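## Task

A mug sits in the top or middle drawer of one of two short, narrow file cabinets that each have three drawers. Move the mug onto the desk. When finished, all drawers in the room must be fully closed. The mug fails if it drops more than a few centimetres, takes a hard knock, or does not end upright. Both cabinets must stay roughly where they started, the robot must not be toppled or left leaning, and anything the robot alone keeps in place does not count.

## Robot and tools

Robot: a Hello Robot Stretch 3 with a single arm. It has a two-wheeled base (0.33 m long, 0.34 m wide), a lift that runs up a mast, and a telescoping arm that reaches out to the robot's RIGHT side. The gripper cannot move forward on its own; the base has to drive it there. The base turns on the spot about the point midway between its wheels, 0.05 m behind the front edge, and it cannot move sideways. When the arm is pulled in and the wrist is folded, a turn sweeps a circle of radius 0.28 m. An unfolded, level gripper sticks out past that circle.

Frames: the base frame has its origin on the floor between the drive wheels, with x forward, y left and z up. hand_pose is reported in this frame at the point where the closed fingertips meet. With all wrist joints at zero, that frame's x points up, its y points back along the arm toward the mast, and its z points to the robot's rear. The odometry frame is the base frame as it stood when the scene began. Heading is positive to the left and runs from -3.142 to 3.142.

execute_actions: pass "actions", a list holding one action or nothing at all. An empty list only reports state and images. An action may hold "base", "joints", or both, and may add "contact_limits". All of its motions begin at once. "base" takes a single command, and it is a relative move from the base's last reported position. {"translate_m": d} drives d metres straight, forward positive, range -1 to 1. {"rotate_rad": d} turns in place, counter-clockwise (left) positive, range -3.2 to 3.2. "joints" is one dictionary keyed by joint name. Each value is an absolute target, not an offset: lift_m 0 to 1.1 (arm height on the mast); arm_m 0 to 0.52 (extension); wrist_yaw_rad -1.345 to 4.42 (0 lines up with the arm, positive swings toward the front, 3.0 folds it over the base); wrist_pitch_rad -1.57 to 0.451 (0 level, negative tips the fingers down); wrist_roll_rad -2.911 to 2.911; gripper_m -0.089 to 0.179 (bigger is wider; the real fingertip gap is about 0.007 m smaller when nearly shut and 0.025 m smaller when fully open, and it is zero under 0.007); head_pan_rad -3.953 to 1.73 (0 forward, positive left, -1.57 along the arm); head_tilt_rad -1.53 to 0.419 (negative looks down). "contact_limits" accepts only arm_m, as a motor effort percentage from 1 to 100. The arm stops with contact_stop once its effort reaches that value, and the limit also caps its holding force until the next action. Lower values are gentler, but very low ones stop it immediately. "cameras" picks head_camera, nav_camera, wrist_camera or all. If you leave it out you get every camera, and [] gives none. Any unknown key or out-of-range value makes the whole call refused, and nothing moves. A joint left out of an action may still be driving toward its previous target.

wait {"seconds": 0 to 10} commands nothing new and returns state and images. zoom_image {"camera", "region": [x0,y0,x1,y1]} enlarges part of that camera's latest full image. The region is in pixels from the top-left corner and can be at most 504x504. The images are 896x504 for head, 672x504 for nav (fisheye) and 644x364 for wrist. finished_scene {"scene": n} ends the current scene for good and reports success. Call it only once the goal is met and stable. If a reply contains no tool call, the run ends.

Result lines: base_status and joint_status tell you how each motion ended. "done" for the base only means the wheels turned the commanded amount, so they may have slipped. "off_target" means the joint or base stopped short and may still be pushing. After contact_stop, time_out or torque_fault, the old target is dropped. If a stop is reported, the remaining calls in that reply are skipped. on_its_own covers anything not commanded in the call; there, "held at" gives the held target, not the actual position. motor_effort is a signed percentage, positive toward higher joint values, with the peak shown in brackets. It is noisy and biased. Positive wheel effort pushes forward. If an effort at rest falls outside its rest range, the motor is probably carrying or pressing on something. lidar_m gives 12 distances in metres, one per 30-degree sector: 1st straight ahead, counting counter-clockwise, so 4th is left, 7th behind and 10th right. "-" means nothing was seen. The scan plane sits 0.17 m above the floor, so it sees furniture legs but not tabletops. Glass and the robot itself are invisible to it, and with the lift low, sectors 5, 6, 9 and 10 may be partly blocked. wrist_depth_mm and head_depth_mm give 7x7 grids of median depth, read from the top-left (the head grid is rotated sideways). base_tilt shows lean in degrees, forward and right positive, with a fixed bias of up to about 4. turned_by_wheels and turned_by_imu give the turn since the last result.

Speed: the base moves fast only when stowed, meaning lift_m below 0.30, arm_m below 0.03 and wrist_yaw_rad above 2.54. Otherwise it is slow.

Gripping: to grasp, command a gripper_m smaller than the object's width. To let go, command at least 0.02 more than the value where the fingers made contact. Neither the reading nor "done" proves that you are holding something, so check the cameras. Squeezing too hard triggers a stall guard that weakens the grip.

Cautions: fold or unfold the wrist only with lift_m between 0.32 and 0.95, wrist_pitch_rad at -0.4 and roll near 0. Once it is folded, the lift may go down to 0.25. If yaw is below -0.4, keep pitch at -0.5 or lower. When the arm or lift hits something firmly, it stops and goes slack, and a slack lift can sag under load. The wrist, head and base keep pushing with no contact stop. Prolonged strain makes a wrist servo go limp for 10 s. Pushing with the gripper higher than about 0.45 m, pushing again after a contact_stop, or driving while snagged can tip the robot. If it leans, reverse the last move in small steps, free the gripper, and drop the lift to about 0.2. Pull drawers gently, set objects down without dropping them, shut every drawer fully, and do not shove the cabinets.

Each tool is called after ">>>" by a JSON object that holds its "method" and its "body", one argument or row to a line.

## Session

>>> {"method": "execute_actions", "body": {
  "actions": []
}}

Scene clock: 0.00 s.
base_odometry: x=+0.000 y=+0.000 heading=+0.000 (m, m, rad; odometry frame)
turned_by_wheels: +0.000 (rad since the last result)
turned_by_imu: +0.000 (rad since the last result)
base_tilt: forward=+1.5 right=-0.9 (deg)
lidar_m: 2.72 2.57 1.60 1.00 1.48 1.15 1.03 1.07 1.12 0.99 1.03 1.26
head_depth_mm: 1895 2716 2755 2707 2677 2634 2601 / 1879 2701 2719 2695 2624 2639 2558 / 1869 2649 2688 2642 2633 2600 2557 / 1852 2585 2658 2643 2597 2562 2542 / 1833 2570 2618 2575 2576 2530 2508 / 1826 2532 2587 2540 2502 2482 2466 / 1816 2509 2550 2546 2506 2468 2464
base_status: not commanded
joint_positions: lift_m=+0.511 arm_m=+0.000 wrist_yaw_rad=+2.838 wrist_pitch_rad=-0.419 wrist_roll_rad=-0.020 gripper_m=+0.037 head_pan_rad=+0.016 head_tilt_rad=+0.006
joint_status: not commanded
motor_effort: left_wheel=+0 right_wheel=+0 lift_m=+29 arm_m=+0 wrist_yaw_rad=+0 wrist_pitch_rad=+7 wrist_roll_rad=+0 gripper_m=+1 head_pan_rad=+0 head_tilt_rad=+2 (%)
hand_pose: x=+0.0459 y=+0.0689 z=+0.5239 quat_wxyz=(+0.250, +0.699, +0.043, +0.669) (m; base frame)
wrist_depth_mm: - - - - - - - / - - - - - - - / - - - - - - - / - - - - - - - / - - - 958 978 877 852 / 885 - 859 804 - 762 742 / 749 717 684 686 676 655 628
pictures: head_camera (sideways: a quarter turn clockwise sets it upright), nav_camera (sideways: a quarter turn counterclockwise sets it upright), wrist_camera
Images, in order (width x height): head_camera 896x504, nav_camera 672x504, wrist_camera 644x364.

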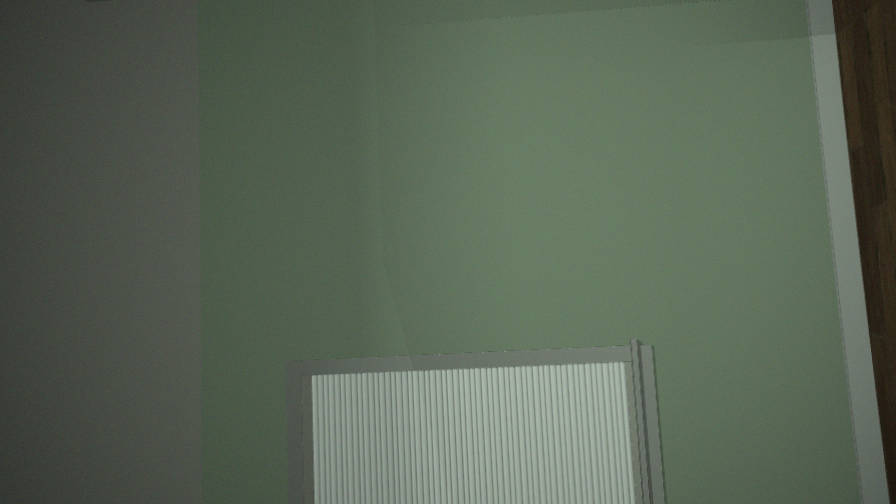

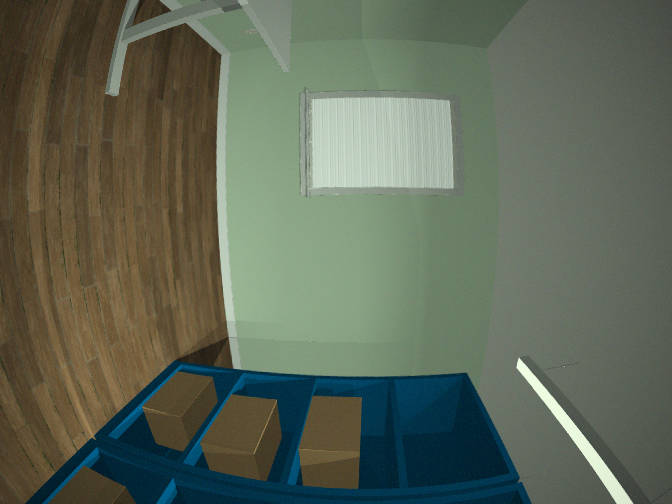

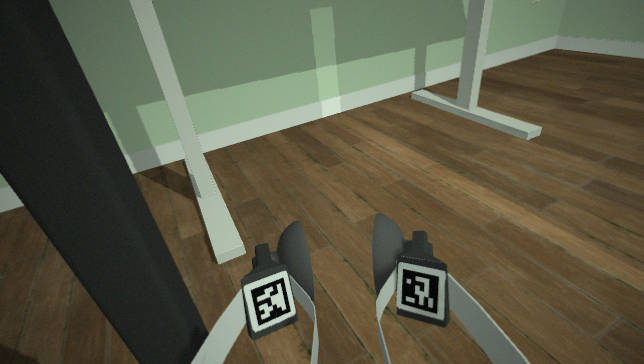

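>>> {"method": "execute_actions", "body": {
  "actions": [
    {"base":{"rotate_rad":-0.15},"joints":{"lift_m":0.28,"wrist_yaw_rad":3.0,"head_tilt_rad":-0.6,"head_pan_rad":-0.5}}
  ],
  "cameras": []
}}

>>> {"method": "execute_actions", "body": {
  "actions": [
    {"base":{"translate_m":1.0}}
  ],
  "cameras": []
}}

>>> {"method": "execute_actions", "body": {
  "actions": [
    {"base":{"translate_m":1.0},"joints":{"head_pan_rad":-1.0}}
  ],
  "cameras": ["nav_camera"]
}}

Scene clock: 10.03 s.
base_odometry: x=+0.000 y=+0.000 heading=-0.150 (m, m, rad; odometry frame)
turned_by_wheels: -0.150 (rad since the last result)
turned_by_imu: -0.149 (rad since the last result)
base_tilt: forward=+1.5 right=-0.7 (deg)
lidar_m: 1.83 2.71 1.60 1.01 1.00 1.25 1.05 1.03 1.19 0.99 1.03 1.13
head_depth_mm: 953 1011 1536 1396 1381 1427 1288 / 1075 1101 1373 1421 1603 1514 1287 / 1069 1161 1302 1430 1628 1540 1304 / 1396 1424 1534 1825 1848 1554 1312 / 1344 1419 1630 1897 1923 1571 1326 / 1512 1599 1931 2111 1959 1589 1341 / 1649 1811 2883 2587 1978 1605 1345
base_status: done
joint_positions: lift_m=+0.280 arm_m=+0.000 wrist_yaw_rad=+2.998 wrist_pitch_rad=-0.420 wrist_roll_rad=-0.020 gripper_m=+0.037 head_pan_rad=-0.493 head_tilt_rad=-0.592
joint_status: all done
motor_effort: left_wheel=+2(8) right_wheel=-2(4) lift_m=+24(26) arm_m=+0(0) wrist_yaw_rad=+1(2) wrist_pitch_rad=+7(7) wrist_roll_rad=+0(0) gripper_m=+0(1) head_pan_rad=-4(33) head_tilt_rad=-4(35) (%)
hand_pose: x=+0.0109 y=+0.0768 z=+0.2925 quat_wxyz=(+0.196, +0.693, +0.099, +0.686) (m; base frame)
wrist_depth_mm: - - - - - - - / - - - - - - - / - - - - 963 900 839 / 911 878 789 781 735 702 668 / 699 669 671 620 617 577 552 / 586 555 - 528 - 489 470 / 489 490 - - 431 417 410
pictures: none
No camera images: the call's "cameras" was empty. Leave "cameras" out to get every camera's image.

Scene clock: 15.03 s.
base_odometry: x=+0.989 y=-0.149 heading=-0.150 (m, m, rad; odometry frame)
turned_by_wheels: +0.000 (rad since the last result)
turned_by_imu: +0.004 (rad since the last result)
base_tilt: forward=+1.6 right=-0.8 (deg)
lidar_m: 1.76 1.76 1.98 1.33 1.79 1.59 2.00 1.55 0.83 0.68 0.74 0.78
head_depth_mm: 652 684 738 904 899 1058 1135 / 701 741 800 950 991 1154 1235 / 774 804 878 1273 1184 1272 1299 / 908 973 1022 1159 1280 1446 1314 / 861 1973 2177 2340 1917 1571 1324 / 1820 1914 2062 2200 1948 1587 1336 / 1693 1779 1891 2014 1976 1603 1344
base_status: done
joint_positions: lift_m=+0.280 arm_m=+0.000 wrist_yaw_rad=+2.998 wrist_pitch_rad=-0.420 wrist_roll_rad=-0.020 gripper_m=+0.037 head_pan_rad=-0.493 head_tilt_rad=-0.593
joint_status: not commanded
motor_effort: left_wheel=+1(15) right_wheel=-1(3) lift_m=+24(24) arm_m=+0(0) wrist_yaw_rad=+1(1) wrist_pitch_rad=+7(7) wrist_roll_rad=+0(0) gripper_m=+0(0) head_pan_rad=-4(4) head_tilt_rad=-4(4) (%)
hand_pose: x=+0.0108 y=+0.0768 z=+0.2925 quat_wxyz=(+0.196, +0.693, +0.100, +0.686) (m; base frame)
wrist_depth_mm: - - - - - - - / - - - - - - - / - - - - 977 904 836 / 925 837 814 766 734 694 672 / 716 687 665 617 620 569 549 / 580 557 - 531 - 489 467 / 490 485 - - 427 414 413
pictures: none
No camera images: the call's "cameras" was empty. Leave "cameras" out to get every camera's image.

Scene clock: 20.03 s.
base_odometry: x=+1.978 y=-0.298 heading=-0.150 (m, m, rad; odometry frame)
turned_by_wheels: +0.000 (rad since the last result)
turned_by_imu: +0.004 (rad since the last result)
base_tilt: forward=+1.3 right=-0.9 (deg)
lidar_m: 0.81 0.81 0.91 1.47 1.71 2.37 2.98 1.10 0.46 0.39 1.80 0.96
head_depth_mm: 2193 2386 2568 2382 1853 1510 1287 / 2267 2425 2675 2387 1863 1523 1295 / 2308 2499 2733 2443 1888 1533 1304 / 2329 2503 2717 2469 1905 1551 1313 / 1933 2000 2058 2115 1923 1560 1325 / 1569 1611 1647 1685 1728 1583 1337 / 1322 1340 1373 1404 1433 1457 1351
base_status: done
joint_positions: lift_m=+0.280 arm_m=+0.000 wrist_yaw_rad=+2.998 wrist_pitch_rad=-0.420 wrist_roll_rad=-0.020 gripper_m=+0.037 head_pan_rad=-0.993 head_tilt_rad=-0.593
joint_status: all done
motor_effort: left_wheel=+1(14) right_wheel=-1(6) lift_m=+24(24) arm_m=+0(0) wrist_yaw_rad=+1(1) wrist_pitch_rad=+7(7) wrist_roll_rad=+0(0) gripper_m=+1(0) head_pan_rad=-3(31) head_tilt_rad=-3(3) (%)
hand_pose: x=+0.0107 y=+0.0768 z=+0.2925 quat_wxyz=(+0.196, +0.693, +0.100, +0.686) (m; base frame)
wrist_depth_mm: - - - - - 820 669 / - - - - - 885 698 / - - - - 970 853 717 / 903 862 802 775 739 713 669 / 708 679 663 625 618 571 552 / 580 556 - 529 - 488 469 / 488 488 - - 431 417 405
pictures: nav_camera (sideways: a quarter turn counterclockwise sets it upright)
Images, in order (width x height): nav_camera 672x504.

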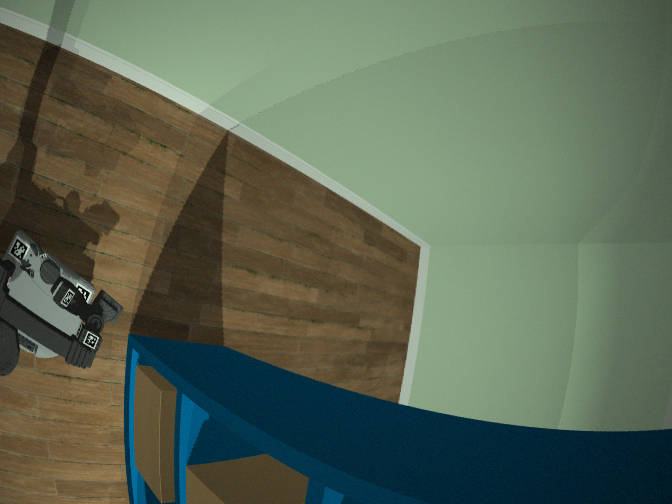

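>>> {"method": "execute_actions", "body": {
  "actions": [
    {"base":{"translate_m":0.3}}
  ],
  "cameras": []
}}

>>> {"method": "execute_actions", "body": {
  "actions": [
    {"base":{"rotate_rad":-1.27}}
  ],
  "cameras": []
}}

>>> {"method": "execute_actions", "body": {
  "actions": [
    {"base":{"translate_m":1.0},"joints":{"head_pan_rad":-1.1,"head_tilt_rad":-0.5}}
  ],
  "cameras": ["nav_camera","head_camera"]
}}

Scene clock: 28.80 s.
base_odometry: x=+2.274 y=-0.343 heading=-0.150 (m, m, rad; odometry frame)
turned_by_wheels: +0.000 (rad since the last result)
turned_by_imu: +0.001 (rad since the last result)
base_tilt: forward=+1.5 right=-0.7 (deg)
lidar_m: 0.52 0.52 0.58 0.95 1.94 1.91 3.26 0.63 0.52 0.82 1.15 0.62
head_depth_mm: 2116 2285 2486 2369 1838 1510 1279 / 2176 2352 2571 2379 1862 1526 1296 / 2195 2356 2556 2344 1875 1531 1299 / 1628 1705 1791 1857 1785 1554 1313 / 1249 1287 1328 1371 1415 1453 1317 / 1010 1029 1055 1079 1112 1148 1177 / 846 859 877 895 914 935 961
base_status: done
joint_positions: lift_m=+0.280 arm_m=+0.000 wrist_yaw_rad=+2.998 wrist_pitch_rad=-0.420 wrist_roll_rad=-0.020 gripper_m=+0.037 head_pan_rad=-0.993 head_tilt_rad=-0.593
joint_status: not commanded
motor_effort: left_wheel=+1(14) right_wheel=-1(5) lift_m=+24(24) arm_m=+0(0) wrist_yaw_rad=+0(1) wrist_pitch_rad=+7(7) wrist_roll_rad=+0(0) gripper_m=+0(1) head_pan_rad=-3(4) head_tilt_rad=-3(3) (%)
hand_pose: x=+0.0107 y=+0.0768 z=+0.2925 quat_wxyz=(+0.196, +0.693, +0.100, +0.686) (m; base frame)
wrist_depth_mm: - - - - 722 542 435 / - - - - 781 579 453 / - - - - 823 600 471 / 916 841 818 786 729 629 493 / 704 676 663 631 614 573 509 / 584 553 - 530 - 483 472 / 491 490 - - 429 418 411
pictures: none
No camera images: the call's "cameras" was empty. Leave "cameras" out to get every camera's image.

Scene clock: 30.87 s.
base_odometry: x=+2.274 y=-0.343 heading=-1.420 (m, m, rad; odometry frame)
turned_by_wheels: -1.270 (rad since the last result)
turned_by_imu: -1.262 (rad since the last result)
base_tilt: forward=+1.7 right=-0.8 (deg)
lidar_m: 2.12 0.75 0.54 0.52 0.54 0.73 1.94 1.92 2.74 1.35 0.52 0.62
head_depth_mm: 748 789 900 1047 1240 1421 1282 / 617 634 692 880 936 1005 1171 / 590 483 519 575 648 733 839 / 425 466 515 577 656 761 902 / 451 496 554 627 720 846 1022 / 480 531 600 683 797 954 1187 / 512 572 650 754 892 1533 1349
base_status: done
joint_positions: lift_m=+0.280 arm_m=+0.000 wrist_yaw_rad=+2.998 wrist_pitch_rad=-0.420 wrist_roll_rad=-0.020 gripper_m=+0.037 head_pan_rad=-0.993 head_tilt_rad=-0.593
joint_status: not commanded
motor_effort: left_wheel=+2(15) right_wheel=-2(6) lift_m=+24(24) arm_m=-1(0) wrist_yaw_rad=+1(1) wrist_pitch_rad=+7(7) wrist_roll_rad=+0(0) gripper_m=+1(0) head_pan_rad=-3(3) head_tilt_rad=-3(3) (%)
hand_pose: x=+0.0107 y=+0.0768 z=+0.2925 quat_wxyz=(+0.196, +0.693, +0.100, +0.686) (m; base frame)
wrist_depth_mm: 449 - 487 508 533 561 579 / 482 - 526 546 577 615 640 / 525 - 576 601 627 665 699 / 556 586 617 640 675 687 671 / 601 625 638 624 621 571 547 / 581 559 - 524 - 486 474 / 490 486 - - 428 417 407
pictures: none
No camera images: the call's "cameras" was empty. Leave "cameras" out to get every camera's image.

Scene clock: 35.87 s.
base_odometry: x=+2.425 y=-1.332 heading=-1.419 (m, m, rad; odometry frame)
turned_by_wheels: +0.000 (rad since the last result)
turned_by_imu: +0.004 (rad since the last result)
base_tilt: forward=+1.4 right=-1.0 (deg)
lidar_m: 1.58 0.76 0.55 0.53 0.55 0.74 2.01 0.62 0.52 1.07 1.86 1.64
head_depth_mm: 2720 2899 3104 2732 2055 1634 1360 / 2849 3053 3247 2795 2074 1645 1371 / 2925 3172 2853 2810 2104 1675 1387 / 2887 3043 2942 2140 2113 1690 1403 / 2482 2569 2665 2050 2142 1704 1410 / 2178 2251 2307 2168 2183 1725 1421 / 1947 1994 2065 2108 2121 1747 1433
base_status: done
joint_positions: lift_m=+0.280 arm_m=+0.000 wrist_yaw_rad=+2.998 wrist_pitch_rad=-0.420 wrist_roll_rad=-0.020 gripper_m=+0.037 head_pan_rad=-1.093 head_tilt_rad=-0.507
joint_status: all done
motor_effort: left_wheel=+2(15) right_wheel=-1(3) lift_m=+24(24) arm_m=+0(0) wrist_yaw_rad=+1(2) wrist_pitch_rad=+7(7) wrist_roll_rad=+0(0) gripper_m=+1(1) head_pan_rad=-4(16) head_tilt_rad=+4(14) (%)
hand_pose: x=+0.0107 y=+0.0768 z=+0.2925 quat_wxyz=(+0.196, +0.693, +0.100, +0.686) (m; base frame)
wrist_depth_mm: 463 - 499 525 542 565 596 / 497 - 538 561 589 619 655 / 527 - 582 610 642 679 710 / 579 599 629 656 682 690 670 / 614 630 665 623 620 572 547 / 583 558 - 531 - 483 470 / 489 491 - - 426 415 407
pictures: head_camera (sideways: a quarter turn clockwise sets it upright), nav_camera (sideways: a quarter turn counterclockwise sets it upright)
Images, in order (width x height): head_camera 896x504, nav_camera 672x504.

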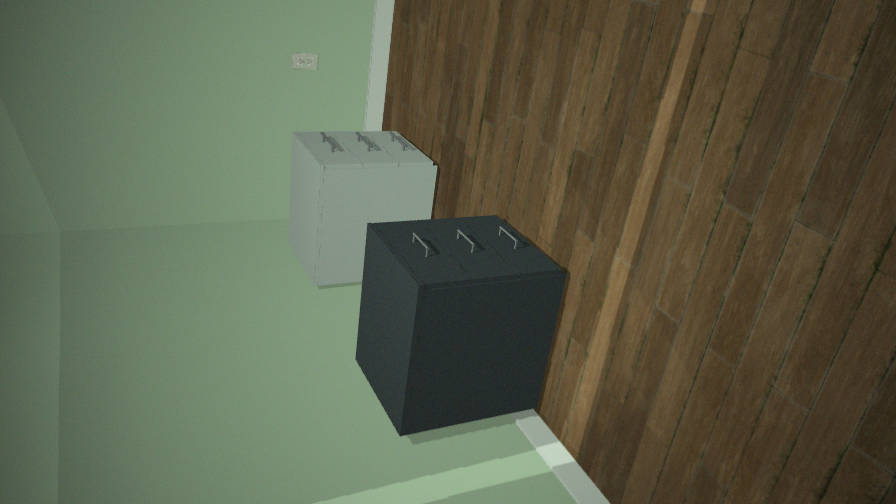

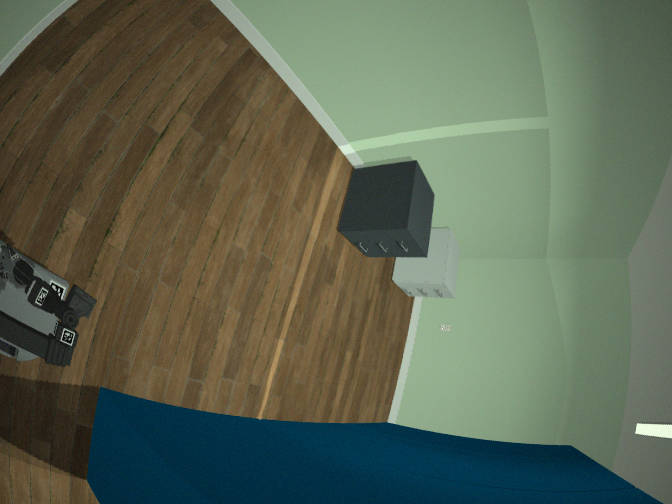

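>>> {"method": "execute_actions", "body": {
  "actions": [
    {"base":{"translate_m":0.19}}
  ],
  "cameras": []
}}

>>> {"method": "execute_actions", "body": {
  "actions": [
    {"base":{"rotate_rad":1.59},"joints":{"head_pan_rad":-1.6,"head_tilt_rad":-0.9}}
  ],
  "cameras": []
}}

>>> {"method": "execute_actions", "body": {
  "actions": [
    {"base":{"translate_m":-1.0}}
  ],
  "cameras": []
}}

>>> {"method": "execute_actions", "body": {
  "actions": [
    {"base":{"translate_m":-0.72}}
  ],
  "cameras": []
}}

>>> {"method": "execute_actions", "body": {
  "actions": [
    {"joints":{"lift_m":0.325,"wrist_yaw_rad":0,"arm_m":0.2}}
  ],
  "cameras": []
}}

>>> {"method": "execute_actions", "body": {
  "actions": [
    {"joints":{"lift_m":0.315,"wrist_pitch_rad":0,"wrist_roll_rad":1.57,"arm_m":0.33,"gripper_m":0.05}}
  ],
  "cameras": ["head_camera","wrist_camera"]
}}

Scene clock: 46.23 s.
base_odometry: x=+2.454 y=-1.520 heading=-1.419 (m, m, rad; odometry frame)
turned_by_wheels: +0.000 (rad since the last result)
turned_by_imu: +0.001 (rad since the last result)
base_tilt: forward=+1.4 right=-0.8 (deg)
lidar_m: 1.38 0.77 0.56 0.53 0.55 0.75 2.02 0.64 0.67 1.78 1.76 1.44
head_depth_mm: 2716 2906 3118 2749 2039 1633 1360 / 2855 3021 2873 2761 2088 1644 1369 / 2936 3139 2795 2145 2043 1668 1385 / 2555 2667 2787 1959 2047 1682 1396 / 2172 2278 2341 2031 2124 1704 1405 / 1913 1983 2066 2098 2091 1714 1421 / 1686 1750 1804 1862 1933 1734 1434
base_status: done
joint_positions: lift_m=+0.280 arm_m=+0.000 wrist_yaw_rad=+2.999 wrist_pitch_rad=-0.420 wrist_roll_rad=-0.020 gripper_m=+0.037 head_pan_rad=-1.093 head_tilt_rad=-0.507
joint_status: not commanded
motor_effort: left_wheel=+2(15) right_wheel=-1(6) lift_m=+24(24) arm_m=+0(0) wrist_yaw_rad=+1(1) wrist_pitch_rad=+7(7) wrist_roll_rad=+0(0) gripper_m=+0(0) head_pan_rad=-3(4) head_tilt_rad=+4(3) (%)
hand_pose: x=+0.0107 y=+0.0768 z=+0.2925 quat_wxyz=(+0.196, +0.693, +0.100, +0.686) (m; base frame)
wrist_depth_mm: 468 - 496 522 542 579 596 / 500 - 535 562 590 621 659 / 533 - 589 611 644 676 711 / 580 608 638 656 681 688 667 / 621 626 673 632 622 576 555 / 580 550 - 528 - 485 467 / 488 484 - - 427 411 411
pictures: none
No camera images: the call's "cameras" was empty. Leave "cameras" out to get every camera's image.

Scene clock: 48.50 s.
base_odometry: x=+2.454 y=-1.520 heading=+0.170 (m, m, rad; odometry frame)
turned_by_wheels: +1.590 (rad since the last result)
turned_by_imu: +1.580 (rad since the last result)
base_tilt: forward=+1.6 right=-0.7 (deg)
lidar_m: 0.53 0.55 0.76 2.15 0.64 0.68 1.91 1.77 1.43 1.38 0.75 0.55
head_depth_mm: 1255 1433 1664 1640 1425 1255 1130 / 1256 1425 1664 1652 1439 1271 1137 / 1249 1426 1651 1682 1458 1278 1143 / 1240 1418 1642 1708 1471 1289 1156 / 1242 1413 1640 1727 1482 1301 1161 / 1238 1409 1636 1750 1496 1318 1172 / 1230 1402 1552 1529 1419 1311 1180
base_status: done
joint_positions: lift_m=+0.280 arm_m=+0.000 wrist_yaw_rad=+2.999 wrist_pitch_rad=-0.420 wrist_roll_rad=-0.020 gripper_m=+0.037 head_pan_rad=-1.593 head_tilt_rad=-0.889
joint_status: all done
motor_effort: left_wheel=-4(13) right_wheel=+2(10) lift_m=+24(24) arm_m=-1(1) wrist_yaw_rad=+1(1) wrist_pitch_rad=+7(7) wrist_roll_rad=+0(0) gripper_m=+0(1) head_pan_rad=-4(32) head_tilt_rad=-6(32) (%)
hand_pose: x=+0.0107 y=+0.0768 z=+0.2925 quat_wxyz=(+0.196, +0.693, +0.100, +0.686) (m; base frame)
wrist_depth_mm: 605 - - - - 758 554 / 602 - - - - 788 563 / 602 - - - 960 798 579 / 578 777 810 787 736 705 581 / 580 673 666 625 612 569 542 / 580 556 - 528 - 488 468 / 488 487 - - 429 413 407
pictures: none
No camera images: the call's "cameras" was empty. Leave "cameras" out to get every camera's image.

Scene clock: 53.43 s.
base_odometry: x=+1.468 y=-1.689 heading=+0.170 (m, m, rad; odometry frame)
turned_by_wheels: +0.000 (rad since the last result)
turned_by_imu: -0.003 (rad since the last result)
base_tilt: forward=+1.3 right=-0.9 (deg)
lidar_m: 1.54 0.68 0.50 0.48 0.50 0.68 1.92 1.13 0.98 1.38 1.43 1.60
head_depth_mm: 1253 1428 1654 1645 1428 1251 1130 / 1250 1415 1657 1666 1436 1271 1134 / 1241 1412 1638 1681 1454 1283 1152 / 1234 1404 1633 1694 1465 1290 1152 / 1234 1405 1627 1718 1490 1307 1164 / 1230 1397 1612 1742 1499 1309 1172 / 1221 1397 1626 1760 1515 1322 1179
base_status: done
joint_positions: lift_m=+0.280 arm_m=+0.000 wrist_yaw_rad=+2.999 wrist_pitch_rad=-0.420 wrist_roll_rad=-0.020 gripper_m=+0.037 head_pan_rad=-1.593 head_tilt_rad=-0.889
joint_status: not commanded
motor_effort: left_wheel=-3(16) right_wheel=+3(5) lift_m=+24(24) arm_m=+0(1) wrist_yaw_rad=+1(1) wrist_pitch_rad=+7(7) wrist_roll_rad=+0(0) gripper_m=+1(0) head_pan_rad=-3(3) head_tilt_rad=-5(6) (%)
hand_pose: x=+0.0107 y=+0.0768 z=+0.2925 quat_wxyz=(+0.196, +0.693, +0.100, +0.686) (m; base frame)
wrist_depth_mm: 424 - 448 470 486 512 538 / 460 - 492 508 524 558 599 / 494 - 533 555 584 610 769 / 536 554 579 607 639 664 667 / 585 601 633 625 617 572 544 / 587 554 - 531 - 486 473 / 487 489 - - 429 419 407
pictures: none
No camera images: the call's "cameras" was empty. Leave "cameras" out to get every camera's image.

Scene clock: 57.63 s.
base_odometry: x=+0.759 y=-1.811 heading=+0.170 (m, m, rad; odometry frame)
turned_by_wheels: +0.000 (rad since the last result)
turned_by_imu: -0.002 (rad since the last result)
base_tilt: forward=+1.3 right=-1.0 (deg)
lidar_m: 2.26 0.68 0.50 0.48 0.50 0.68 1.51 1.16 0.83 0.80 1.43 1.96
head_depth_mm: 1245 1430 1661 1617 1426 1259 1125 / 1245 1395 1183 1132 1374 1269 1137 / 1243 1375 1199 1118 1371 1277 1147 / 1237 1376 1205 1109 1386 1292 1153 / 1232 1378 1299 1208 1453 1303 1161 / 1230 1398 1615 1744 1493 1311 1170 / 1225 1386 1609 1764 1513 1326 1181
base_status: done
joint_positions: lift_m=+0.280 arm_m=+0.000 wrist_yaw_rad=+2.999 wrist_pitch_rad=-0.420 wrist_roll_rad=-0.020 gripper_m=+0.037 head_pan_rad=-1.593 head_tilt_rad=-0.889
joint_status: not commanded
motor_effort: left_wheel=-3(17) right_wheel=+2(5) lift_m=+24(24) arm_m=-1(1) wrist_yaw_rad=+1(1) wrist_pitch_rad=+7(7) wrist_roll_rad=+0(0) gripper_m=+1(1) head_pan_rad=-4(3) head_tilt_rad=-6(6) (%)
hand_pose: x=+0.0107 y=+0.0768 z=+0.2925 quat_wxyz=(+0.196, +0.693, +0.100, +0.686) (m; base frame)
wrist_depth_mm: 427 - 459 473 497 516 546 / 459 - 490 508 539 566 594 / 492 - 532 563 587 619 642 / 530 554 584 604 649 665 667 / 579 604 637 624 617 573 558 / 575 559 - 527 - 489 468 / 483 484 - - 429 416 410
pictures: none
No camera images: the call's "cameras" was empty. Leave "cameras" out to get every camera's image.

Scene clock: 60.33 s.
base_odometry: x=+0.759 y=-1.811 heading=+0.170 (m, m, rad; odometry frame)
turned_by_wheels: +0.000 (rad since the last result)
turned_by_imu: +0.000 (rad since the last result)
base_tilt: forward=+1.5 right=-0.8 (deg)
lidar_m: 2.26 0.68 0.50 0.48 0.50 0.68 1.51 1.15 0.83 0.79 1.43 1.96
head_depth_mm: 1253 1419 1650 1618 1419 1258 1139 / 1245 1387 1186 1137 1369 1314 1115 / 1239 1379 1195 1121 1362 - 1144 / 1233 1375 1213 1106 1378 1284 1151 / 1225 1378 1299 1204 1453 1310 1162 / 1228 1392 1621 1741 1494 1310 1176 / 1223 1387 1609 1756 1518 1329 1180
base_status: not commanded
joint_positions: lift_m=+0.325 arm_m=+0.200 wrist_yaw_rad=+0.003 wrist_pitch_rad=-0.420 wrist_roll_rad=-0.020 gripper_m=+0.037 head_pan_rad=-1.593 head_tilt_rad=-0.889
joint_status: all done
motor_effort: left_wheel=-3(3) right_wheel=+2(3) lift_m=+34(34) arm_m=+5(8) wrist_yaw_rad=-2(1) wrist_pitch_rad=+7(7) wrist_roll_rad=+0(0) gripper_m=+0(0) head_pan_rad=-4(3) head_tilt_rad=-5(6) (%)
hand_pose: x=-0.0210 y=-0.5688 z=+0.3371 quat_wxyz=(+0.699, +0.150, -0.684, -0.145) (m; base frame)
wrist_depth_mm: 829 312 306 311 312 316 822 / 912 875 334 336 339 348 889 / 978 950 363 366 374 374 910 / - 961 400 402 409 419 731 / 776 757 445 448 445 479 611 / 641 611 581 509 - 523 512 / 536 525 498 487 473 464 450
pictures: none
No camera images: the call's "cameras" was empty. Leave "cameras" out to get every camera's image.

Scene clock: 62.53 s.
base_odometry: x=+0.759 y=-1.811 heading=+0.170 (m, m, rad; odometry frame)
turned_by_wheels: +0.000 (rad since the last result)
turned_by_imu: +0.000 (rad since the last result)
base_tilt: forward=+1.6 right=-0.7 (deg)
lidar_m: 2.26 0.68 0.50 0.48 0.50 0.69 1.51 1.15 0.83 0.80 1.43 1.95
head_depth_mm: 1252 1427 1654 1604 1423 1261 1126 / 1241 1390 1181 1140 1368 1257 1138 / 1240 1380 1192 1113 1313 1256 1142 / 1233 1379 1208 1111 1382 1290 1155 / 1230 1376 1300 1207 1458 1300 1159 / 1228 1394 1614 1754 1495 1315 1172 / 1221 1386 1619 1759 1515 1328 1179
base_status: not commanded
joint_positions: lift_m=+0.315 arm_m=+0.330 wrist_yaw_rad=+0.002 wrist_pitch_rad=-0.025 wrist_roll_rad=+1.569 gripper_m=+0.050 head_pan_rad=-1.593 head_tilt_rad=-0.889
joint_status: all done
motor_effort: left_wheel=-3(3) right_wheel=+2(2) lift_m=+24(24) arm_m=+5(3) wrist_yaw_rad=-1(2) wrist_pitch_rad=+14(13) wrist_roll_rad=+0(3) gripper_m=+1(55) head_pan_rad=-3(3) head_tilt_rad=-6(6) (%)
hand_pose: x=-0.0209 y=-0.7302 z=+0.4231 quat_wxyz=(+0.001, +0.001, -1.000, -0.013) (m; base frame)
wrist_depth_mm: 737 739 211 210 208 208 207 / 779 757 214 213 213 212 210 / 794 782 219 217 217 216 214 / 803 808 224 223 221 220 218 / 833 841 228 227 225 226 224 / 847 856 828 232 232 230 229 / 875 865 240 238 235 235 234
pictures: head_camera (sideways: a quarter turn clockwise sets it upright), wrist_camera
Images, in order (width x height): head_camera 896x504, wrist_camera 644x364.

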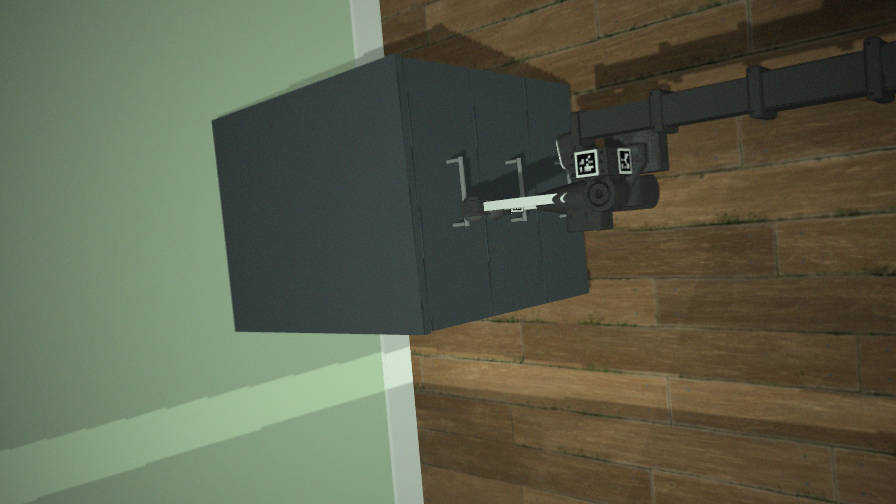

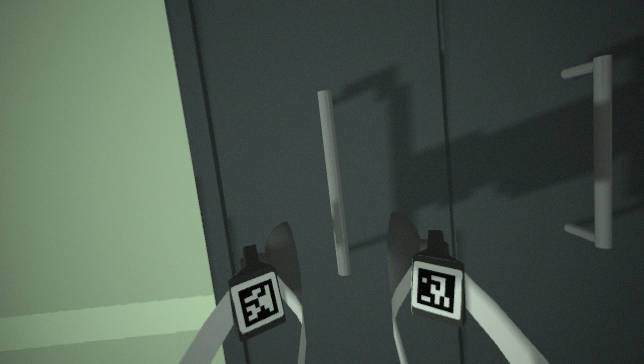

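>>> {"method": "execute_actions", "body": {
  "actions": [
    {"base":{"translate_m":-0.03},"joints":{"arm_m":0.373},"contact_limits":{"arm_m":22}}
  ],
  "cameras": ["wrist_camera"]
}}

>>> {"method": "execute_actions", "body": {
  "actions": [
    {"joints":{"gripper_m":-0.07}}
  ],
  "cameras": ["wrist_camera"]
}}

>>> {"method": "execute_actions", "body": {
  "actions": [
    {"joints":{"arm_m":0.08},"contact_limits":{"arm_m":22}}
  ],
  "cameras": ["head_camera"]
}}

Scene clock: 69.47 s.
base_odometry: x=+0.729 y=-1.816 heading=+0.170 (m, m, rad; odometry frame)
turned_by_wheels: +0.000 (rad since the last result)
turned_by_imu: +0.000 (rad since the last result)
base_tilt: forward=+1.6 right=-0.7 (deg)
lidar_m: 2.29 0.68 0.50 0.48 0.50 0.69 1.48 1.16 0.83 0.80 1.43 1.95
head_depth_mm: 1248 1424 1659 1647 1424 1261 1126 / 1250 1418 1219 1139 1380 1269 1126 / 1244 1381 1188 1126 - 1278 1144 / 1235 1373 1209 1111 1385 1289 1151 / 1238 1380 1253 1106 1427 1304 1161 / 1224 1396 1620 1742 1503 1311 1172 / 1226 1388 1607 1763 1506 1323 1177
base_status: done
joint_positions: lift_m=+0.315 arm_m=+0.373 wrist_yaw_rad=+0.002 wrist_pitch_rad=-0.025 wrist_roll_rad=+1.569 gripper_m=+0.050 head_pan_rad=-1.593 head_tilt_rad=-0.889
joint_status: all done
motor_effort: left_wheel=-3(10) right_wheel=+2(4) lift_m=+24(23) arm_m=+5(6) wrist_yaw_rad=-1(1) wrist_pitch_rad=+13(13) wrist_roll_rad=+0(0) gripper_m=+1(1) head_pan_rad=-3(3) head_tilt_rad=-5(6) (%)
contact_limits: arm_m 22 (drawing in: default 32, maximum 52; extending or still: default 44, maximum 71)
hand_pose: x=-0.0209 y=-0.7732 z=+0.4231 quat_wxyz=(+0.001, +0.001, -1.000, -0.013) (m; base frame)
wrist_depth_mm: 708 172 170 169 169 168 167 / 744 719 173 173 172 172 171 / 741 742 177 176 176 175 174 / 783 755 181 179 179 178 178 / 777 783 184 183 182 182 181 / 814 813 189 187 187 186 185 / 832 815 194 191 191 190 190
pictures: wrist_camera
Images, in order (width x height): wrist_camera 644x364.

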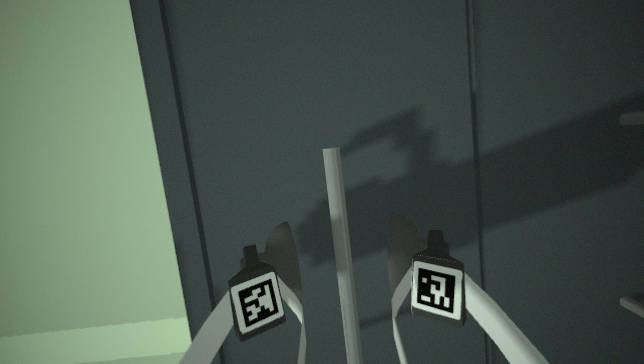

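Scene clock: 71.17 s.
base_odometry: x=+0.729 y=-1.816 heading=+0.170 (m, m, rad; odometry frame)
turned_by_wheels: +0.000 (rad since the last result)
turned_by_imu: +0.000 (rad since the last result)
base_tilt: forward=+1.5 right=-0.9 (deg)
lidar_m: 2.29 0.69 0.50 0.48 0.50 0.68 1.48 1.15 0.84 0.80 1.43 1.96
head_depth_mm: 1248 1422 1676 1650 1422 1262 1128 / 1246 1419 1213 1140 1381 1264 1134 / 1240 1386 1196 1121 - 1279 1140 / 1229 1378 1206 1110 1372 1282 1154 / 1231 1383 1256 1106 1429 1296 1162 / 1228 1388 1613 1743 1500 1312 1169 / 1222 1384 1612 1762 1513 1325 1177
base_status: not commanded
joint_positions: lift_m=+0.315 arm_m=+0.373 wrist_yaw_rad=+0.002 wrist_pitch_rad=-0.025 wrist_roll_rad=+1.569 gripper_m=-0.069 head_pan_rad=-1.593 head_tilt_rad=-0.889
joint_status: all done
motor_effort: left_wheel=-3(3) right_wheel=+2(3) lift_m=+24(24) arm_m=+2(5) wrist_yaw_rad=+0(1) wrist_pitch_rad=+14(13) wrist_roll_rad=+0(0) gripper_m=-26(97) head_pan_rad=-3(3) head_tilt_rad=-6(5) (%)
hand_pose: x=-0.0209 y=-0.7734 z=+0.4231 quat_wxyz=(+0.001, +0.001, -1.000, -0.013) (m; base frame)
wrist_depth_mm: 717 172 170 169 169 167 167 / 732 709 173 172 172 171 170 / 755 741 176 176 176 175 174 / 780 761 180 180 179 178 177 / 785 784 184 183 182 182 181 / 802 804 188 - 185 186 185 / 842 824 193 192 191 190 189
pictures: wrist_camera
Images, in order (width x height): wrist_camera 644x364.

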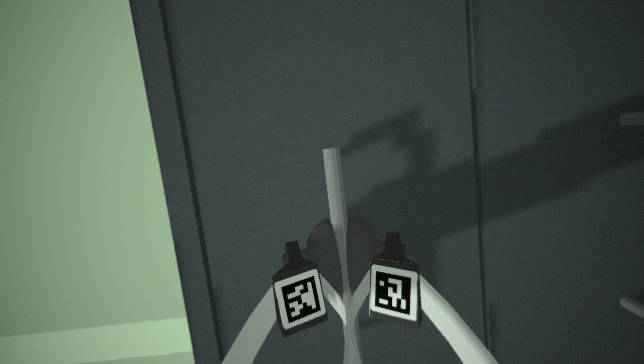

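Scene clock: 74.53 s.
base_odometry: x=+0.729 y=-1.816 heading=+0.170 (m, m, rad; odometry frame)
turned_by_wheels: +0.000 (rad since the last result)
turned_by_imu: +0.000 (rad since the last result)
base_tilt: forward=+1.4 right=-0.7 (deg)
lidar_m: 2.29 0.68 0.50 0.48 0.50 0.68 1.48 1.16 0.83 0.80 1.42 1.96
head_depth_mm: 1251 1429 1664 1642 1363 1257 1141 / 1248 1422 1246 1134 979 1271 - / 1240 1379 1193 1146 932 1282 1109 / 1238 1378 1210 1162 1044 1275 1152 / 1228 1382 1260 1139 1018 1287 1160 / 1224 1402 1618 1740 1504 1314 1168 / 1215 1394 1607 1764 1516 1330 1178
base_status: not commanded
joint_positions: lift_m=+0.315 arm_m=+0.080 wrist_yaw_rad=-0.020 wrist_pitch_rad=-0.026 wrist_roll_rad=+1.569 gripper_m=-0.053 head_pan_rad=-1.593 head_tilt_rad=-0.889
joint_status: all done
on_its_own: gripper_m is held at -0.054, not at your -0.070, by its stall guard, which is still easing
motor_effort: left_wheel=-7(7) right_wheel=+9(9) lift_m=+24(24) arm_m=-5(7) wrist_yaw_rad=+11(12) wrist_pitch_rad=+14(14) wrist_roll_rad=+0(0) gripper_m=-22(26) head_pan_rad=-3(3) head_tilt_rad=-6(6) (%)
contact_limits: arm_m 22 (drawing in: default 32, maximum 52; extending or still: default 44, maximum 71)
hand_pose: x=-0.0265 y=-0.4808 z=+0.4230 quat_wxyz=(+0.001, -0.010, -1.000, -0.013) (m; base frame)
wrist_depth_mm: - - 173 171 171 446 444 / - - 175 174 173 455 456 / - - 179 176 176 459 462 / - - 181 180 179 465 468 / - - 184 182 182 477 480 / - - 187 - 185 484 483 / - - - 190 188 836 565
pictures: head_camera (sideways: a quarter turn clockwise sets it upright)
Images, in order (width x height): head_camera 896x504.

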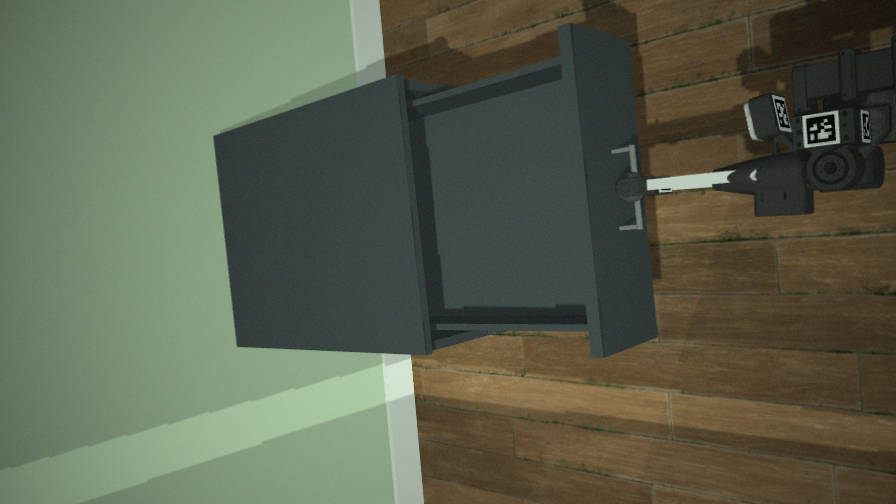

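Empty. Next drawer.

>>> {"method": "execute_actions", "body": {
  "actions": [
    {"joints":{"arm_m":0.375},"contact_limits":{"arm_m":25}}
  ],
  "cameras": []
}}

>>> {"method": "execute_actions", "body": {
  "actions": [
    {"joints":{"gripper_m":0.05}}
  ],
  "cameras": []
}}

>>> {"method": "execute_actions", "body": {
  "actions": [
    {"joints":{"arm_m":0.315}}
  ],
  "cameras": []
}}

>>> {"method": "execute_actions", "body": {
  "actions": [
    {"joints":{"lift_m":0.159}}
  ],
  "cameras": ["wrist_camera"]
}}

>>> {"method": "execute_actions", "body": {
  "actions": [
    {"joints":{"arm_m":0.373},"contact_limits":{"arm_m":22}}
  ],
  "cameras": []
}}

>>> {"method": "execute_actions", "body": {
  "actions": [
    {"joints":{"gripper_m":-0.07}}
  ],
  "cameras": ["wrist_camera"]
}}

>>> {"method": "execute_actions", "body": {
  "actions": [
    {"joints":{"arm_m":0.08},"contact_limits":{"arm_m":22}}
  ],
  "cameras": ["head_camera"]
}}

Scene clock: 85.97 s.
base_odometry: x=+0.729 y=-1.816 heading=+0.170 (m, m, rad; odometry frame)
turned_by_wheels: +0.000 (rad since the last result)
turned_by_imu: +0.001 (rad since the last result)
base_tilt: forward=+1.4 right=-0.8 (deg)
lidar_m: 2.29 0.68 0.50 0.48 0.50 0.68 1.48 1.15 0.84 0.80 1.43 1.96
head_depth_mm: 1246 1422 1662 1649 1431 1257 1133 / 1243 1418 1222 1137 1391 1266 1135 / 1238 1380 1190 1124 - 1278 1145 / 1237 1379 1212 1110 1379 1291 1151 / 1234 1378 1260 1110 1435 1296 1162 / 1225 1396 1621 1739 1494 1311 1171 / 1224 1386 1619 1758 1515 1329 1180
base_status: not commanded
joint_positions: lift_m=+0.315 arm_m=+0.374 wrist_yaw_rad=+0.001 wrist_pitch_rad=-0.025 wrist_roll_rad=+1.569 gripper_m=-0.050 head_pan_rad=-1.593 head_tilt_rad=-0.889
joint_status: all done
on_its_own: gripper_m is held at -0.051, not at your -0.070, by its stall guard, which is not easing now
motor_effort: left_wheel=-3(7) right_wheel=+1(10) lift_m=+24(24) arm_m=+9(9) wrist_yaw_rad=+0(12) wrist_pitch_rad=+13(14) wrist_roll_rad=+0(0) gripper_m=-20(20) head_pan_rad=-2(3) head_tilt_rad=-5(5) (%)
contact_limits: arm_m 25 (drawing in: default 32, maximum 52; extending or still: default 44, maximum 71)
hand_pose: x=-0.0211 y=-0.7750 z=+0.4230 quat_wxyz=(+0.001, +0.000, -1.000, -0.013) (m; base frame)
wrist_depth_mm: 699 171 168 167 167 167 166 / 724 718 172 171 170 170 170 / 746 738 176 174 174 173 173 / 767 761 179 178 177 178 176 / 786 791 183 181 182 182 180 / 815 797 186 - 185 184 183 / 826 822 192 191 190 189 188
pictures: none
No camera images: the call's "cameras" was empty. Leave "cameras" out to get every camera's image.

Scene clock: 87.47 s.
base_odometry: x=+0.729 y=-1.816 heading=+0.170 (m, m, rad; odometry frame)
turned_by_wheels: +0.000 (rad since the last result)
turned_by_imu: +0.000 (rad since the last result)
base_tilt: forward=+1.6 right=-0.8 (deg)
lidar_m: 2.29 0.69 0.50 0.48 0.50 0.69 1.48 1.15 0.83 0.79 1.43 1.96
head_depth_mm: 1252 1424 1656 1641 1427 1259 1133 / 1251 1424 1216 1137 1394 1270 1134 / 1244 1380 1198 1122 - 1279 1143 / 1230 1380 1210 1106 1381 1291 1150 / 1231 1381 1254 1105 1428 1298 1161 / 1228 1390 1614 1739 1502 1318 1171 / 1224 1388 1606 1766 1514 1327 1180
base_status: not commanded
joint_positions: lift_m=+0.315 arm_m=+0.375 wrist_yaw_rad=+0.001 wrist_pitch_rad=-0.025 wrist_roll_rad=+1.569 gripper_m=+0.050 head_pan_rad=-1.593 head_tilt_rad=-0.889
joint_status: all done
motor_effort: left_wheel=-3(2) right_wheel=+2(1) lift_m=+24(24) arm_m=+5(9) wrist_yaw_rad=-1(1) wrist_pitch_rad=+14(14) wrist_roll_rad=+0(0) gripper_m=+1(82) head_pan_rad=-4(3) head_tilt_rad=-6(5) (%)
hand_pose: x=-0.0211 y=-0.7752 z=+0.4230 quat_wxyz=(+0.001, +0.000, -1.000, -0.013) (m; base frame)
wrist_depth_mm: 715 171 168 168 167 166 165 / 736 719 172 170 170 170 169 / 745 725 175 174 174 173 172 / 761 761 178 178 177 177 176 / 788 792 183 180 180 180 179 / 797 801 187 185 185 184 184 / 828 812 191 189 189 188 188
pictures: none
No camera images: the call's "cameras" was empty. Leave "cameras" out to get every camera's image.

Scene clock: 89.07 s.
base_odometry: x=+0.729 y=-1.816 heading=+0.170 (m, m, rad; odometry frame)
turned_by_wheels: +0.000 (rad since the last result)
turned_by_imu: +0.000 (rad since the last result)
base_tilt: forward=+1.4 right=-0.8 (deg)
lidar_m: 2.29 0.68 0.50 0.48 0.50 0.68 1.48 1.16 0.83 0.80 1.43 1.96
head_depth_mm: 1246 1430 1660 1640 1425 1263 1124 / 1246 1420 1226 1141 1383 1268 1128 / 1242 1386 1194 1116 1308 1258 1144 / 1240 1380 1212 1108 1372 1294 1154 / 1228 1378 1256 1107 1431 1306 1163 / 1228 1393 1620 1746 1493 1313 1171 / 1230 1395 1611 1756 1504 1323 1175
base_status: not commanded
joint_positions: lift_m=+0.315 arm_m=+0.315 wrist_yaw_rad=+0.001 wrist_pitch_rad=-0.025 wrist_roll_rad=+1.570 gripper_m=+0.050 head_pan_rad=-1.593 head_tilt_rad=-0.889
joint_status: all done
motor_effort: left_wheel=-3(3) right_wheel=+2(2) lift_m=+25(24) arm_m=-5(4) wrist_yaw_rad=-1(1) wrist_pitch_rad=+13(14) wrist_roll_rad=+0(0) gripper_m=+0(1) head_pan_rad=-4(2) head_tilt_rad=-6(6) (%)
hand_pose: x=-0.0211 y=-0.7158 z=+0.4230 quat_wxyz=(+0.001, +0.000, -1.000, -0.013) (m; base frame)
wrist_depth_mm: 770 760 224 224 222 223 222 / 784 775 229 228 227 226 227 / 805 799 233 233 233 231 229 / 821 818 239 237 237 236 234 / 849 848 244 243 241 241 239 / 872 859 867 249 249 246 244 / 892 903 256 254 253 252 248
pictures: none
No camera images: the call's "cameras" was empty. Leave "cameras" out to get every camera's image.

Scene clock: 91.33 s.
base_odometry: x=+0.729 y=-1.816 heading=+0.170 (m, m, rad; odometry frame)
turned_by_wheels: +0.000 (rad since the last result)
turned_by_imu: +0.000 (rad since the last result)
base_tilt: forward=+1.5 right=-0.8 (deg)
lidar_m: 2.29 0.68 0.50 0.48 0.50 0.68 1.48 1.15 0.83 0.80 1.43 1.96
head_depth_mm: 1248 1425 1667 1643 1425 1258 1130 / 1248 1419 1216 1137 1392 1268 1148 / 1236 1376 1201 1122 1381 1233 1140 / 1236 1378 1210 1108 1384 1286 1151 / 1229 1376 1258 1110 1432 1301 1159 / 1226 1398 1619 1733 1502 1311 1166 / 1225 1380 1619 1759 1511 1320 1180
base_status: not commanded
joint_positions: lift_m=+0.159 arm_m=+0.315 wrist_yaw_rad=+0.001 wrist_pitch_rad=-0.025 wrist_roll_rad=+1.570 gripper_m=+0.050 head_pan_rad=-1.593 head_tilt_rad=-0.889
joint_status: all done
motor_effort: left_wheel=-3(2) right_wheel=+1(2) lift_m=+24(25) arm_m=-4(4) wrist_yaw_rad=+0(0) wrist_pitch_rad=+13(14) wrist_roll_rad=+0(0) gripper_m=+1(1) head_pan_rad=-3(3) head_tilt_rad=-5(5) (%)
hand_pose: x=-0.0211 y=-0.7158 z=+0.2671 quat_wxyz=(+0.001, +0.000, -1.000, -0.013) (m; base frame)
wrist_depth_mm: 227 226 225 223 222 222 221 / 230 229 230 229 227 227 225 / 235 235 233 232 232 232 229 / 240 239 239 235 237 235 233 / 246 243 243 242 242 240 239 / 251 249 248 246 248 245 244 / 258 255 255 253 253 252 249
pictures: wrist_camera
Images, in order (width x height): wrist_camera 644x364.

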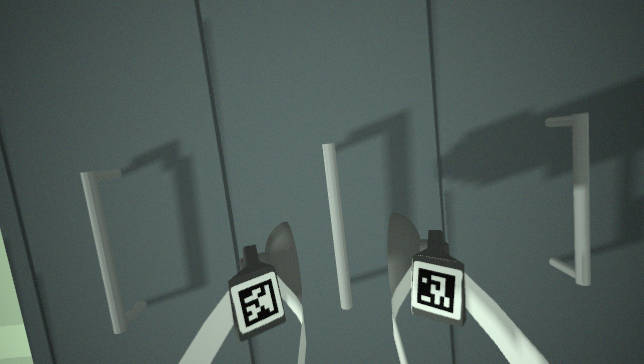

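Scene clock: 92.90 s.
base_odometry: x=+0.729 y=-1.816 heading=+0.170 (m, m, rad; odometry frame)
turned_by_wheels: +0.000 (rad since the last result)
turned_by_imu: +0.000 (rad since the last result)
base_tilt: forward=+1.5 right=-0.9 (deg)
lidar_m: 2.29 0.69 0.50 0.48 0.50 0.69 1.48 1.15 0.83 0.80 1.43 1.95
head_depth_mm: 1248 1425 1662 1656 1421 1260 1125 / 1246 1414 1216 1140 1390 1262 1139 / 1246 1379 1193 1122 1345 1257 1142 / 1234 1379 1214 1108 1379 1290 1156 / 1233 1385 1256 1108 1429 1301 1161 / 1228 1392 1627 1743 1492 1314 1167 / 1227 1386 1611 1751 1511 1318 1177
base_status: not commanded
joint_positions: lift_m=+0.159 arm_m=+0.373 wrist_yaw_rad=+0.001 wrist_pitch_rad=-0.025 wrist_roll_rad=+1.570 gripper_m=+0.050 head_pan_rad=-1.593 head_tilt_rad=-0.889
joint_status: all done
motor_effort: left_wheel=-3(3) right_wheel=+3(2) lift_m=+24(24) arm_m=+5(5) wrist_yaw_rad=+0(0) wrist_pitch_rad=+13(13) wrist_roll_rad=+0(0) gripper_m=+2(1) head_pan_rad=-3(3) head_tilt_rad=-5(5) (%)
contact_limits: arm_m 22 (drawing in: default 32, maximum 52; extending or still: default 44, maximum 71)
hand_pose: x=-0.0211 y=-0.7732 z=+0.2671 quat_wxyz=(+0.001, +0.000, -1.000, -0.013) (m; base frame)
wrist_depth_mm: 171 171 170 169 168 168 167 / 175 174 173 173 172 172 171 / 178 178 177 177 175 175 174 / 181 182 180 179 179 179 178 / 186 185 184 183 183 182 181 / 190 189 189 187 187 186 186 / 194 194 193 192 192 190 189
pictures: none
No camera images: the call's "cameras" was empty. Leave "cameras" out to get every camera's image.

Scene clock: 94.60 s.
base_odometry: x=+0.729 y=-1.816 heading=+0.170 (m, m, rad; odometry frame)
turned_by_wheels: +0.000 (rad since the last result)
turned_by_imu: +0.000 (rad since the last result)
base_tilt: forward=+1.5 right=-0.7 (deg)
lidar_m: 2.29 0.68 0.50 0.48 0.50 0.68 1.48 1.15 0.83 0.80 1.43 1.95
head_depth_mm: 1247 1425 1662 1647 1422 1262 1129 / 1245 1415 1217 1137 1377 1263 1137 / 1243 1377 1194 1124 1348 1261 1140 / 1236 1383 1209 1106 1382 1288 1153 / 1236 1384 1257 1107 1430 1301 1159 / 1226 1393 1620 1738 1492 1316 1168 / 1220 1393 1612 1759 1503 1327 1179
base_status: not commanded
joint_positions: lift_m=+0.159 arm_m=+0.373 wrist_yaw_rad=+0.001 wrist_pitch_rad=-0.023 wrist_roll_rad=+1.570 gripper_m=-0.069 head_pan_rad=-1.593 head_tilt_rad=-0.889
joint_status: all done
motor_effort: left_wheel=-3(3) right_wheel=+2(2) lift_m=+24(24) arm_m=+2(5) wrist_yaw_rad=-1(1) wrist_pitch_rad=+12(13) wrist_roll_rad=+0(0) gripper_m=-26(97) head_pan_rad=-4(4) head_tilt_rad=-6(6) (%)
hand_pose: x=-0.0211 y=-0.7735 z=+0.2677 quat_wxyz=(+0.001, +0.000, -1.000, -0.012) (m; base frame)
wrist_depth_mm: 171 171 170 169 168 168 167 / 175 174 174 172 171 170 170 / 179 177 177 176 175 174 173 / 182 181 181 180 178 178 177 / 186 185 185 182 183 182 180 / 190 189 188 - 185 186 184 / 193 194 193 192 192 190 189
pictures: wrist_camera
Images, in order (width x height): wrist_camera 644x364.

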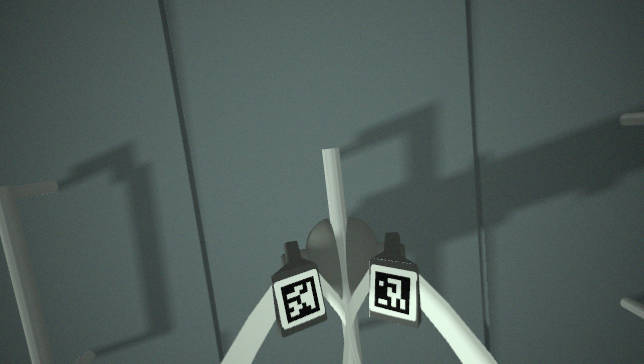

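Scene clock: 97.97 s.
base_odometry: x=+0.729 y=-1.816 heading=+0.170 (m, m, rad; odometry frame)
turned_by_wheels: +0.000 (rad since the last result)
turned_by_imu: +0.000 (rad since the last result)
base_tilt: forward=+1.6 right=-0.9 (deg)
lidar_m: 2.29 0.68 0.50 0.48 0.50 0.68 1.48 1.15 0.83 0.80 1.43 1.96
head_depth_mm: 1253 1425 1664 1650 1429 1240 1126 / 1243 1417 1248 1137 1180 1225 1151 / 1238 1378 1193 1123 1211 1213 1157 / 1232 1379 1207 1112 1220 1231 1149 / 1229 1379 1259 1108 1402 1259 1161 / 1222 1393 1617 1747 1499 1308 1174 / 1224 1389 1613 1762 1513 1328 1182
base_status: not commanded
joint_positions: lift_m=+0.159 arm_m=+0.080 wrist_yaw_rad=-0.021 wrist_pitch_rad=-0.023 wrist_roll_rad=+1.570 gripper_m=-0.053 head_pan_rad=-1.593 head_tilt_rad=-0.889
joint_status: all done
on_its_own: gripper_m is held at -0.054, not at your -0.070, by its stall guard, which is still easing; wrist_yaw_rad is at rest, and its effort (+13) is outside its rest range (-12 to +12)
motor_effort: left_wheel=-7(7) right_wheel=+10(10) lift_m=+24(24) arm_m=-5(9) wrist_yaw_rad=+13(13) wrist_pitch_rad=+12(12) wrist_roll_rad=+0(0) gripper_m=-21(26) head_pan_rad=-3(3) head_tilt_rad=-5(5) (%)
contact_limits: arm_m 22 (drawing in: default 32, maximum 52; extending or still: default 44, maximum 71)
hand_pose: x=-0.0266 y=-0.4809 z=+0.2677 quat_wxyz=(+0.001, -0.010, -1.000, -0.012) (m; base frame)
wrist_depth_mm: - - 173 171 170 446 320 / - - 175 174 173 455 327 / - - 178 177 176 456 334 / - - 181 180 179 465 339 / - - 185 183 182 471 347 / - - 187 - 184 479 359 / - - 495 190 189 517 366
pictures: head_camera (sideways: a quarter turn clockwise sets it upright)
Images, in order (width x height): head_camera 896x504.

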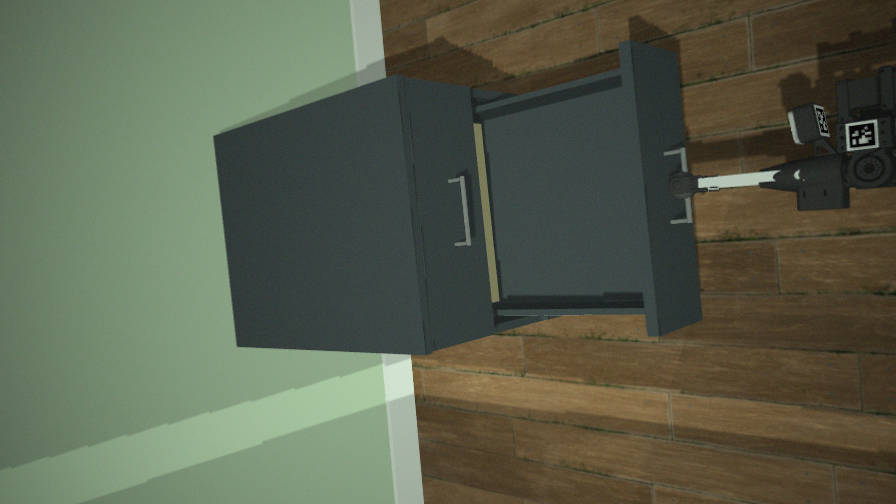

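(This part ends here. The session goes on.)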